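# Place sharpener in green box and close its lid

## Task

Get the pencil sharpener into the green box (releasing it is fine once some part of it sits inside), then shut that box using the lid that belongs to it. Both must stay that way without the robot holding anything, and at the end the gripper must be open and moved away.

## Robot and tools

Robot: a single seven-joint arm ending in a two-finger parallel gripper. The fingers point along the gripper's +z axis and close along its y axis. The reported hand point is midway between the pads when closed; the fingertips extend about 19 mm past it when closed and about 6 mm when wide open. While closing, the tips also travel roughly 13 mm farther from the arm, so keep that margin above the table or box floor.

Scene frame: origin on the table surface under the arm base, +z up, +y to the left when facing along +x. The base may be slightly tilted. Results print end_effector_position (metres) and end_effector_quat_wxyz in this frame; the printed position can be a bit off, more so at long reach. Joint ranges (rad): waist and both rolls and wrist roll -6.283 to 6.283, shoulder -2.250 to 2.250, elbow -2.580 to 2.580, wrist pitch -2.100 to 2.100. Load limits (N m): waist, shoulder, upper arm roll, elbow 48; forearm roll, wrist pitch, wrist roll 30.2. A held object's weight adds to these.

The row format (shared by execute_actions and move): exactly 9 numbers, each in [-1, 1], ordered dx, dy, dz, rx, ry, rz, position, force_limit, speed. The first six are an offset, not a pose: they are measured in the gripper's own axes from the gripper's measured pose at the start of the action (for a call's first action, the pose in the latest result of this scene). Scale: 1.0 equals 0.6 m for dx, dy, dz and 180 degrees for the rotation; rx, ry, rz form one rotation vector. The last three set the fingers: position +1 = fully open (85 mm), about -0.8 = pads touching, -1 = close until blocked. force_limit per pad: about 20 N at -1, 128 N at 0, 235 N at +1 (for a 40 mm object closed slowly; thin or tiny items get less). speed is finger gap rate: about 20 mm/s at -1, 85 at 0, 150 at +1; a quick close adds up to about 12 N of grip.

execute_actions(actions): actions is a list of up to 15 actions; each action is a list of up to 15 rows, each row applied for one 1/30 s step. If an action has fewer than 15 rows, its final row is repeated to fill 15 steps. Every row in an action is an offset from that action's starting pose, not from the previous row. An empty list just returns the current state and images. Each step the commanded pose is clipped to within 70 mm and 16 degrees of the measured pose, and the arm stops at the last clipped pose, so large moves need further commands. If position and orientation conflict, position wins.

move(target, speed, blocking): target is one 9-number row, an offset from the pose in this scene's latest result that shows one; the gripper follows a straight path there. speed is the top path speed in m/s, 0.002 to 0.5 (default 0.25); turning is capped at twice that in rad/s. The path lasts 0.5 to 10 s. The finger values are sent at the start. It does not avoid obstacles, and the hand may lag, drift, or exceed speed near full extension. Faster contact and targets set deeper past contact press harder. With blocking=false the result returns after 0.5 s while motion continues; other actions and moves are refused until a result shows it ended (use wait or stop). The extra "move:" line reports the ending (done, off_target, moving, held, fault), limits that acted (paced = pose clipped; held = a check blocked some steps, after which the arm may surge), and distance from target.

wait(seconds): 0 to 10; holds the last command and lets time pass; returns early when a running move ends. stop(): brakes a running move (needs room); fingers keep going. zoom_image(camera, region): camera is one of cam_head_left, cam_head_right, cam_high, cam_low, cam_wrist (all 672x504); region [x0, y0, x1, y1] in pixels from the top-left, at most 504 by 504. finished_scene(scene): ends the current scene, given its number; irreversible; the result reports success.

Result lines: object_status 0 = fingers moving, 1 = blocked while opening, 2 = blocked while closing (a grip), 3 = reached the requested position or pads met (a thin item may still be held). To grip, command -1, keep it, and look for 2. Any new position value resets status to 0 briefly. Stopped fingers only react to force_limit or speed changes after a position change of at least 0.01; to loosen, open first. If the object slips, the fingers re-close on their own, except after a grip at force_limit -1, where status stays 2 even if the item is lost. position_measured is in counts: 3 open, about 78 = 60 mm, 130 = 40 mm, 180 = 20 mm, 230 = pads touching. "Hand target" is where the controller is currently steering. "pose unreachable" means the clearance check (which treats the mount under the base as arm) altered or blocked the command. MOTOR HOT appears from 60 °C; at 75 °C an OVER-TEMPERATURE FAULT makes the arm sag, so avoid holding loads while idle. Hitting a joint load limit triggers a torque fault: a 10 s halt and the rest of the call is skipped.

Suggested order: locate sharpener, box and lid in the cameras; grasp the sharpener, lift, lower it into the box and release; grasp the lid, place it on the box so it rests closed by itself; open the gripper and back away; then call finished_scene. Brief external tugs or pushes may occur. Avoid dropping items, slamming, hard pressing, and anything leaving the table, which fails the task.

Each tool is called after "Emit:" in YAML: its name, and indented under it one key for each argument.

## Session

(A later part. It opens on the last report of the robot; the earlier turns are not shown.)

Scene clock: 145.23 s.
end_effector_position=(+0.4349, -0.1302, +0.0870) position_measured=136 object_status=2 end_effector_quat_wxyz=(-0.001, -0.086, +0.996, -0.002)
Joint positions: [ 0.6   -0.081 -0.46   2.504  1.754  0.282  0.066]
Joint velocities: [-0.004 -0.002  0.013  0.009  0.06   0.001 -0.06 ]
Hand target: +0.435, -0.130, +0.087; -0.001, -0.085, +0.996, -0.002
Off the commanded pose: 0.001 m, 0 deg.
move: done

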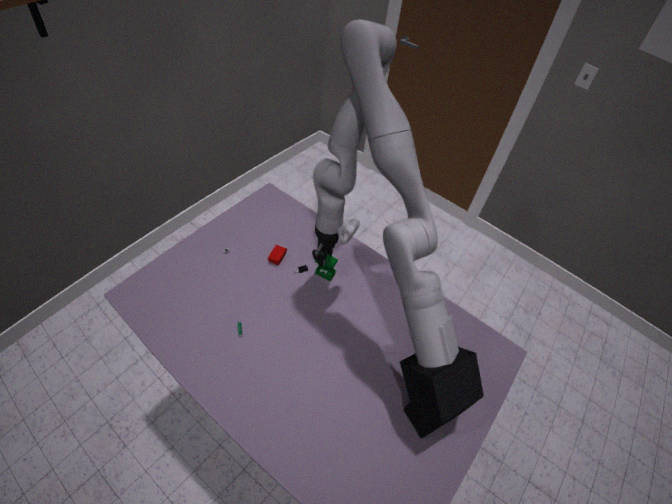

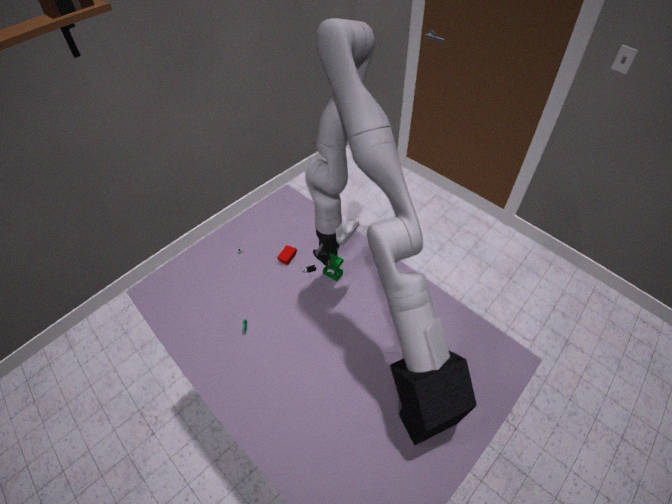

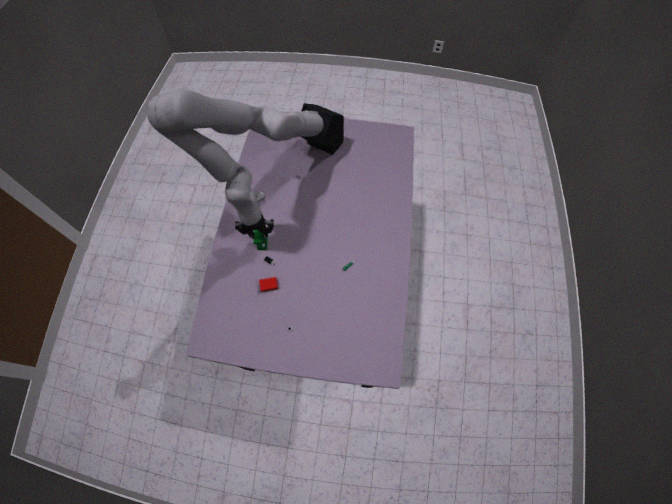

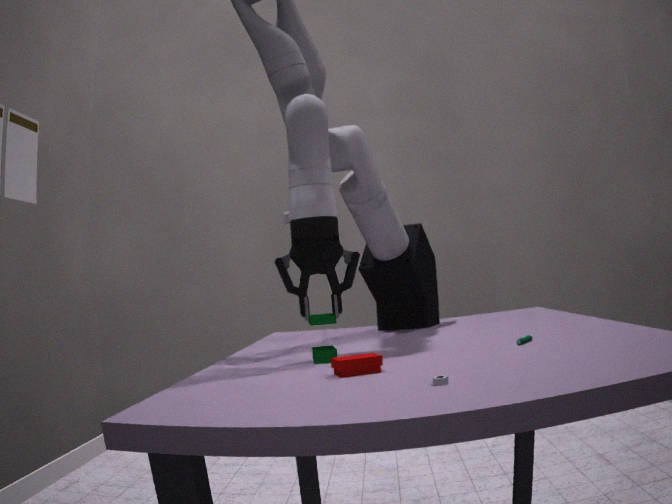

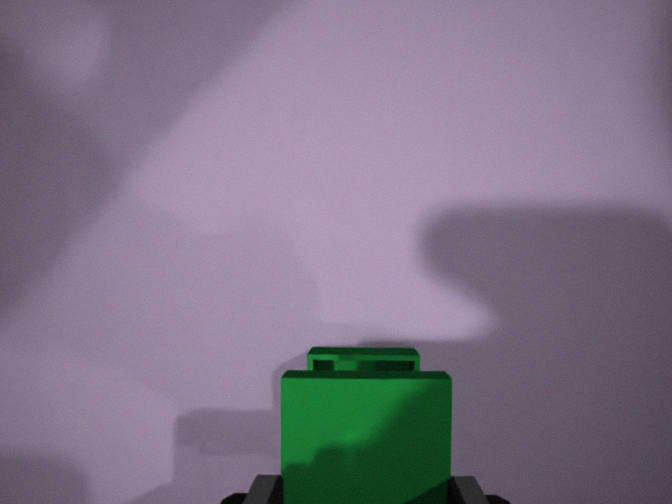

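Emit:
move:
  target: [0.003,-0.002,0.06,0,0,0,-1,-0.6,-0.5]
  speed: 0.04

Emit:
zoom_image:
  camera: "cam_wrist"
  region: [250,330,490,504]

Emit:
zoom_image:
  camera: "cam_low"
  region: [270,300,390,390]

Scene clock: 151.63 s.
end_effector_position=(+0.4335, -0.1320, +0.0512) position_measured=136 object_status=2 end_effector_quat_wxyz=(-0.001, -0.086, +0.996, -0.002)
Joint positions: [ 0.594  0.065 -0.447  2.502  2.107  0.374 -0.259]
Joint velocities: [ 0.004  0.009 -0.     0.004  0.025  0.005 -0.023]
Hand target: +0.433, -0.132, +0.051; -0.001, -0.086, +0.996, -0.002
Off the commanded pose: 0.000 m, 0 deg.
move: done

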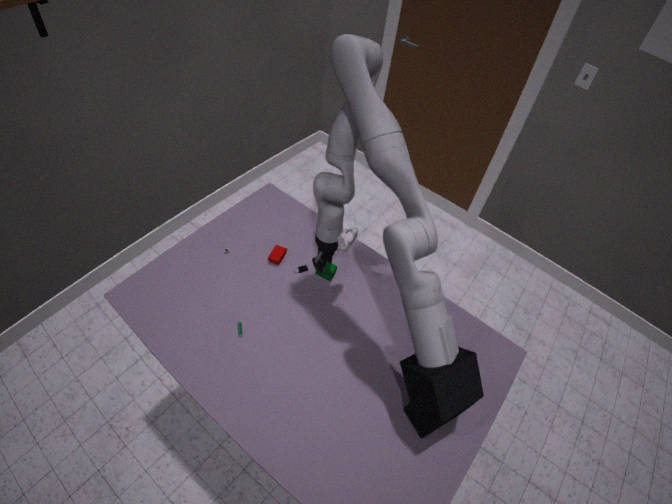

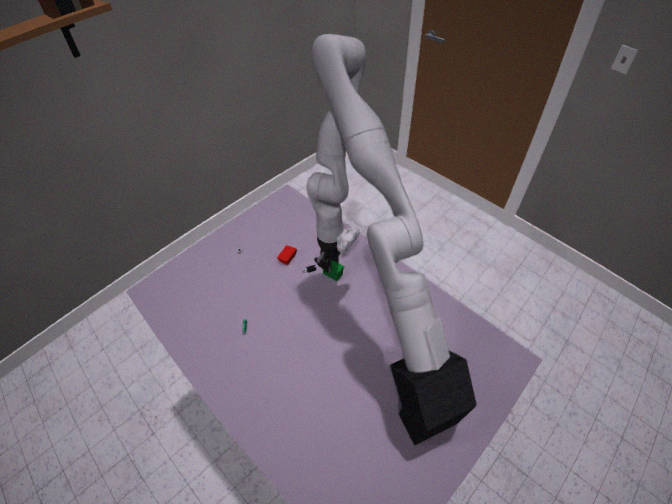

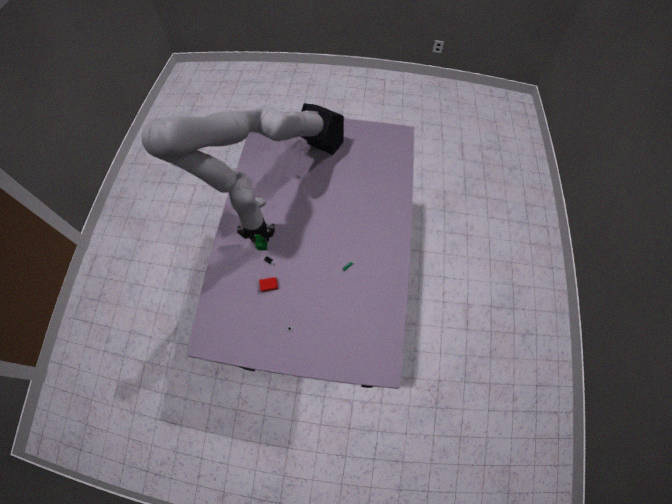

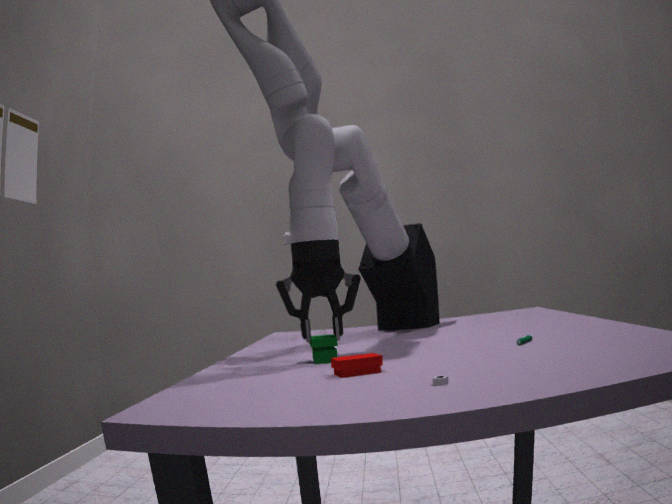

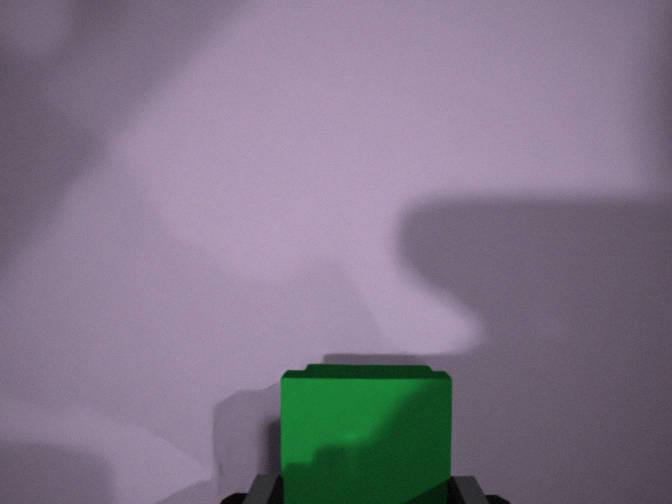

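Region (250, 330, 490, 504) of cam_wrist's 672x504 image, scaled by 2.100; it fills the top 365 rows of this view, and the rest is white.

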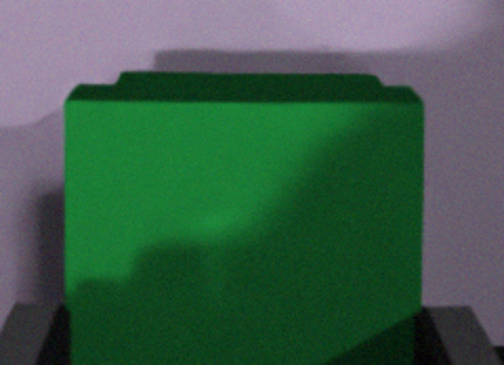

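Region (270, 300, 390, 390) of cam_low's 672x504 image, scaled by 4.200, with more detail than that image has; it fills the top 378 rows of this view, and the rest is white.

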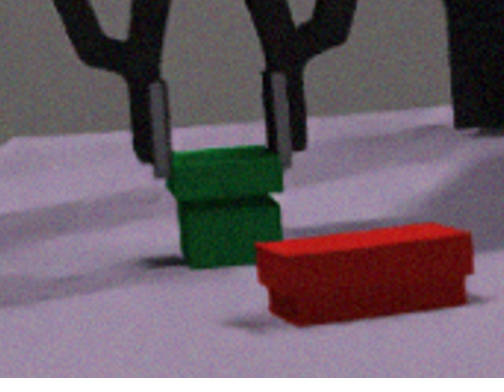

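Emit:
move:
  target: [0,0.0015,0.027,0,0,0,-1,-0.6,-0.5]
  speed: 0.015

Emit:
zoom_image:
  camera: "cam_low"
  region: [270,300,390,390]

Scene clock: 156.80 s.
end_effector_position=(+0.4334, -0.1312, +0.0352) position_measured=136 object_status=2 end_effector_quat_wxyz=(-0.001, -0.086, +0.996, -0.002)
Joint positions: [ 0.603  0.131 -0.459  2.495  2.192  0.425 -0.334]
Joint velocities: [ 0.001  0.006 -0.     0.001  0.006  0.004 -0.002]
Hand target: +0.433, -0.131, +0.035; -0.001, -0.086, +0.996, -0.002
Off the commanded pose: 0.000 m, 0 deg.
move: done

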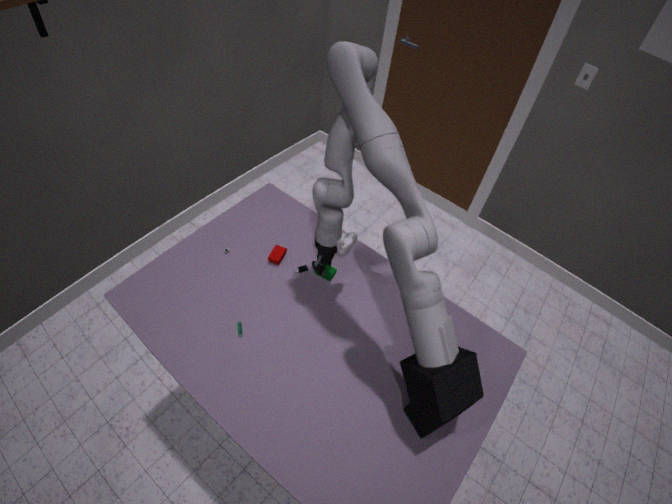

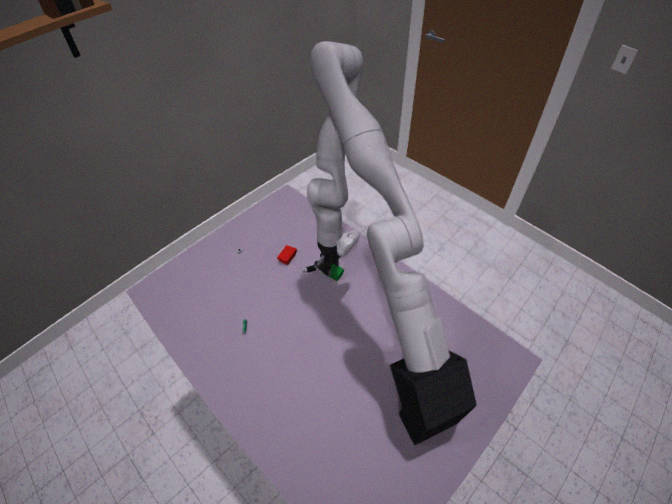

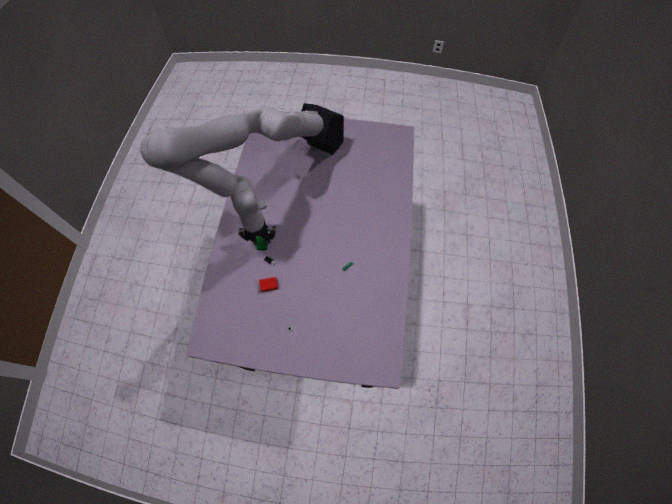

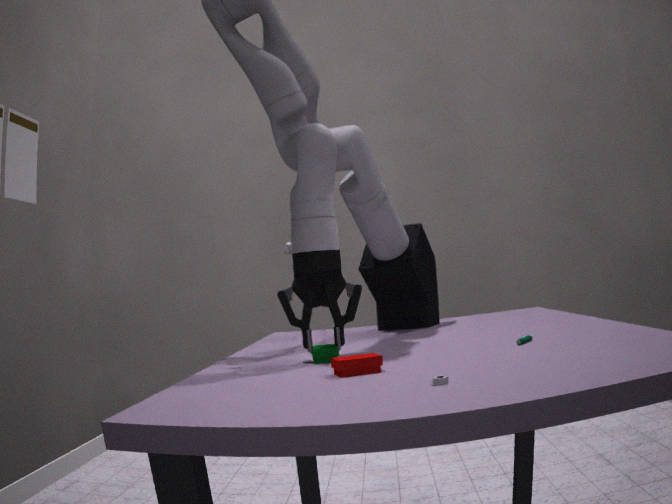

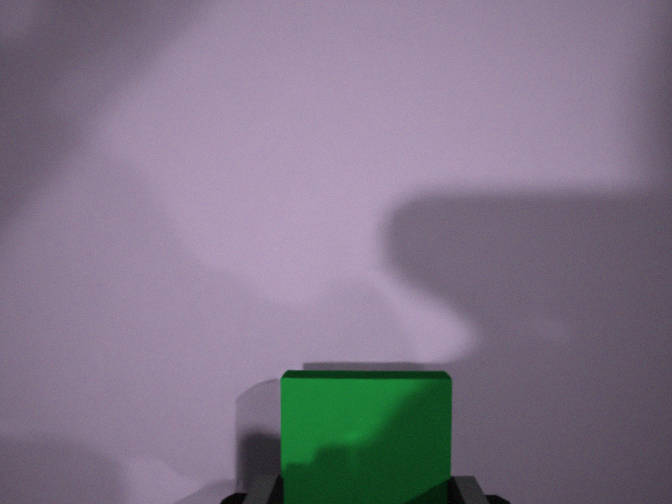

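Region (270, 300, 390, 390) of cam_low's 672x504 image, scaled by 4.200, with more detail than that image has; it fills the top 378 rows of this view, and the rest is white.

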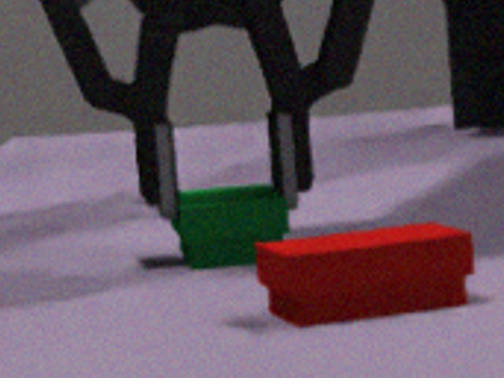

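Seated.

Emit:
execute_actions:
  actions:
    - [[0,0,0,0,0,0,1,-0.6,-0.4]]
    - [[0,0,0,0,0,0,1,-0.6,-0.4]]
    - [[0,0,0,0,0,0,1,-0.6,-0.4]]

Emit:
move:
  target: [0,0,-0.25,0,0,0,1,-0.6,-0.4]
  speed: 0.15

Scene clock: 162.43 s.
end_effector_position=(+0.4334, -0.1312, +0.0352) position_measured=3 object_status=3 end_effector_quat_wxyz=(-0.001, -0.086, +0.996, -0.002)
Joint positions: [ 0.603  0.131 -0.459  2.495  2.192  0.425 -0.334]
Joint velocities: [ 0.    -0.001 -0.     0.002 -0.001  0.001 -0.002]
Hand target: +0.433, -0.131, +0.035; -0.001, -0.086, +0.996, -0.002
Off the commanded pose: 0.000 m, 0 deg.

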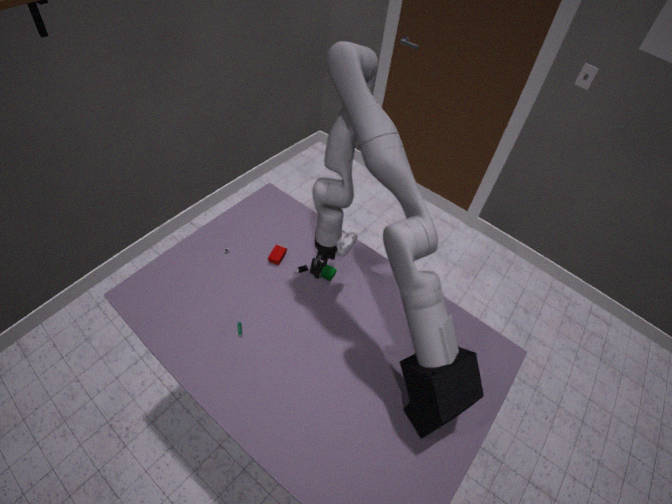

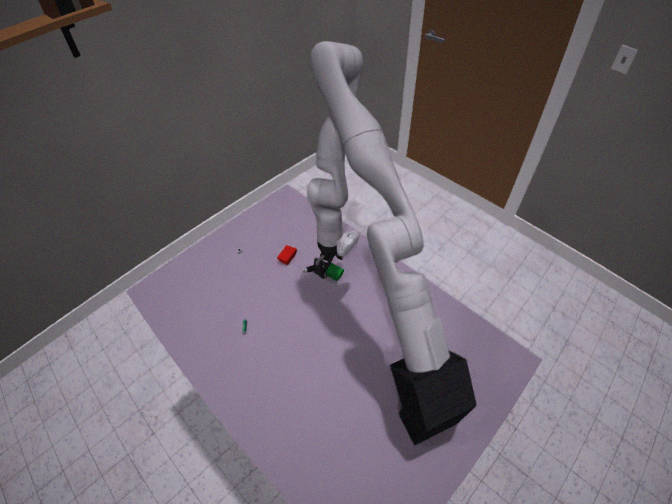

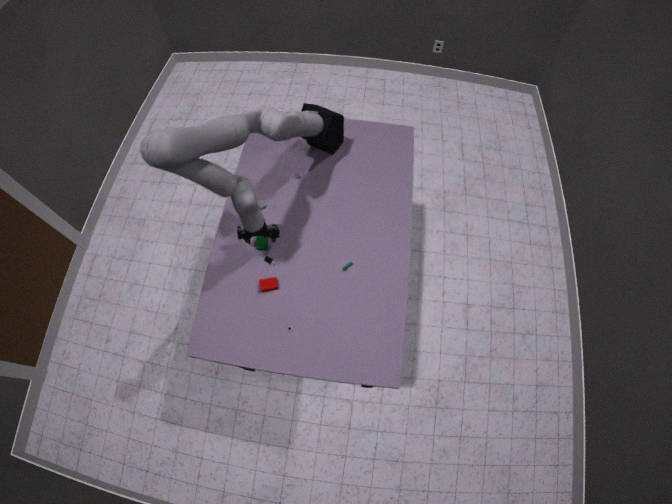

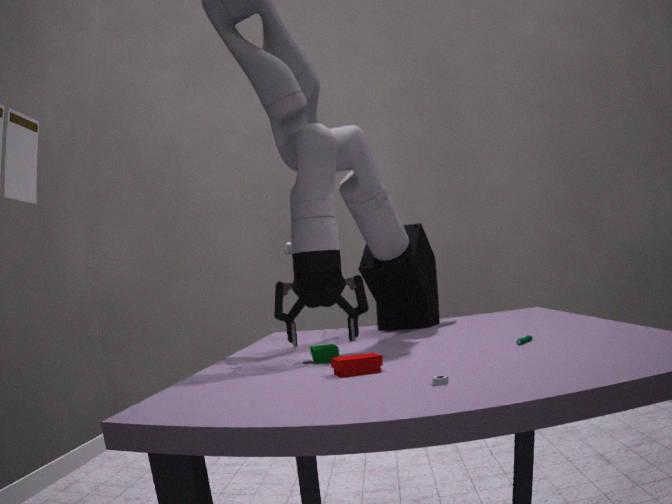

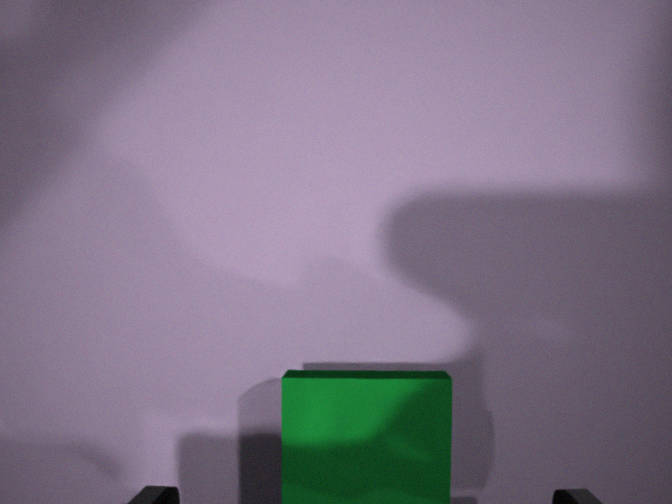

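Scene clock: 164.83 s.
end_effector_position=(+0.4348, -0.1294, +0.1857) position_measured=3 object_status=3 end_effector_quat_wxyz=(+0.002, -0.086, +0.996, -0.000)
Joint positions: [ 1.358 -0.658 -0.64   2.436  2.212 -0.566 -0.256]
Joint velocities: [ 0.018 -0.005 -0.002 -0.007  0.012  0.002 -0.016]
Hand target: +0.435, -0.130, +0.186; +0.002, -0.086, +0.996, -0.001
Off the commanded pose: 0.002 m, 0 deg.
move: done

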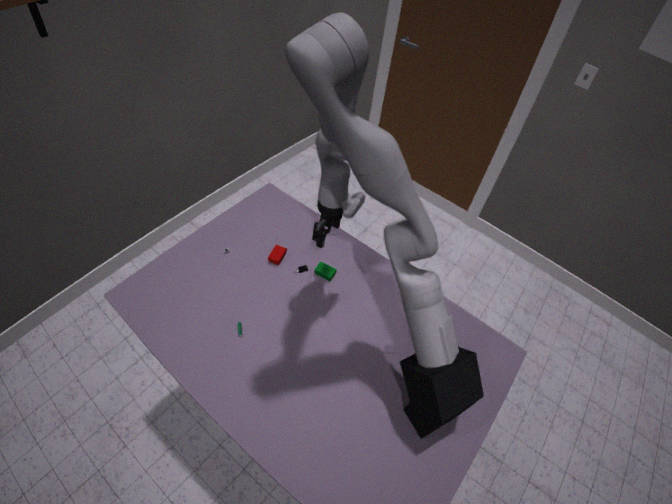

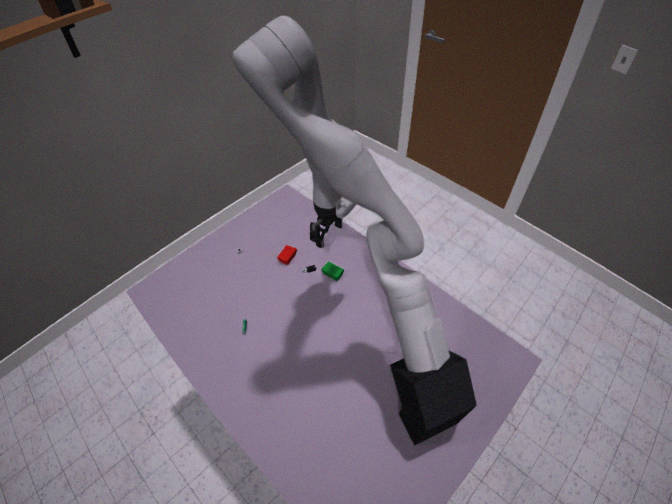

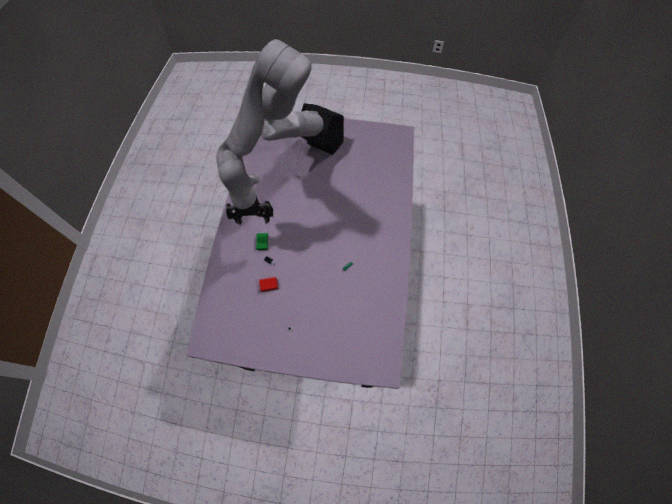

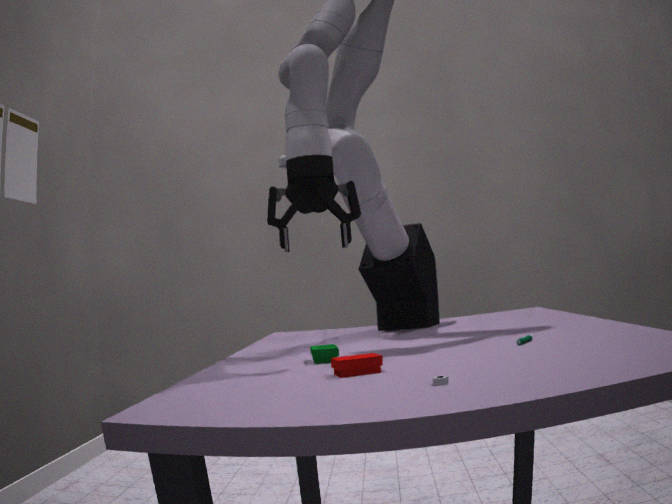

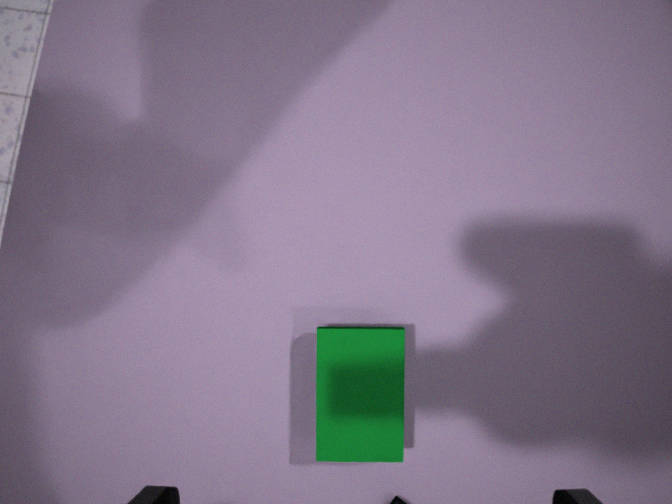

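Emit:
finished_scene:
  scene: 2

The scene is finished: the task was done.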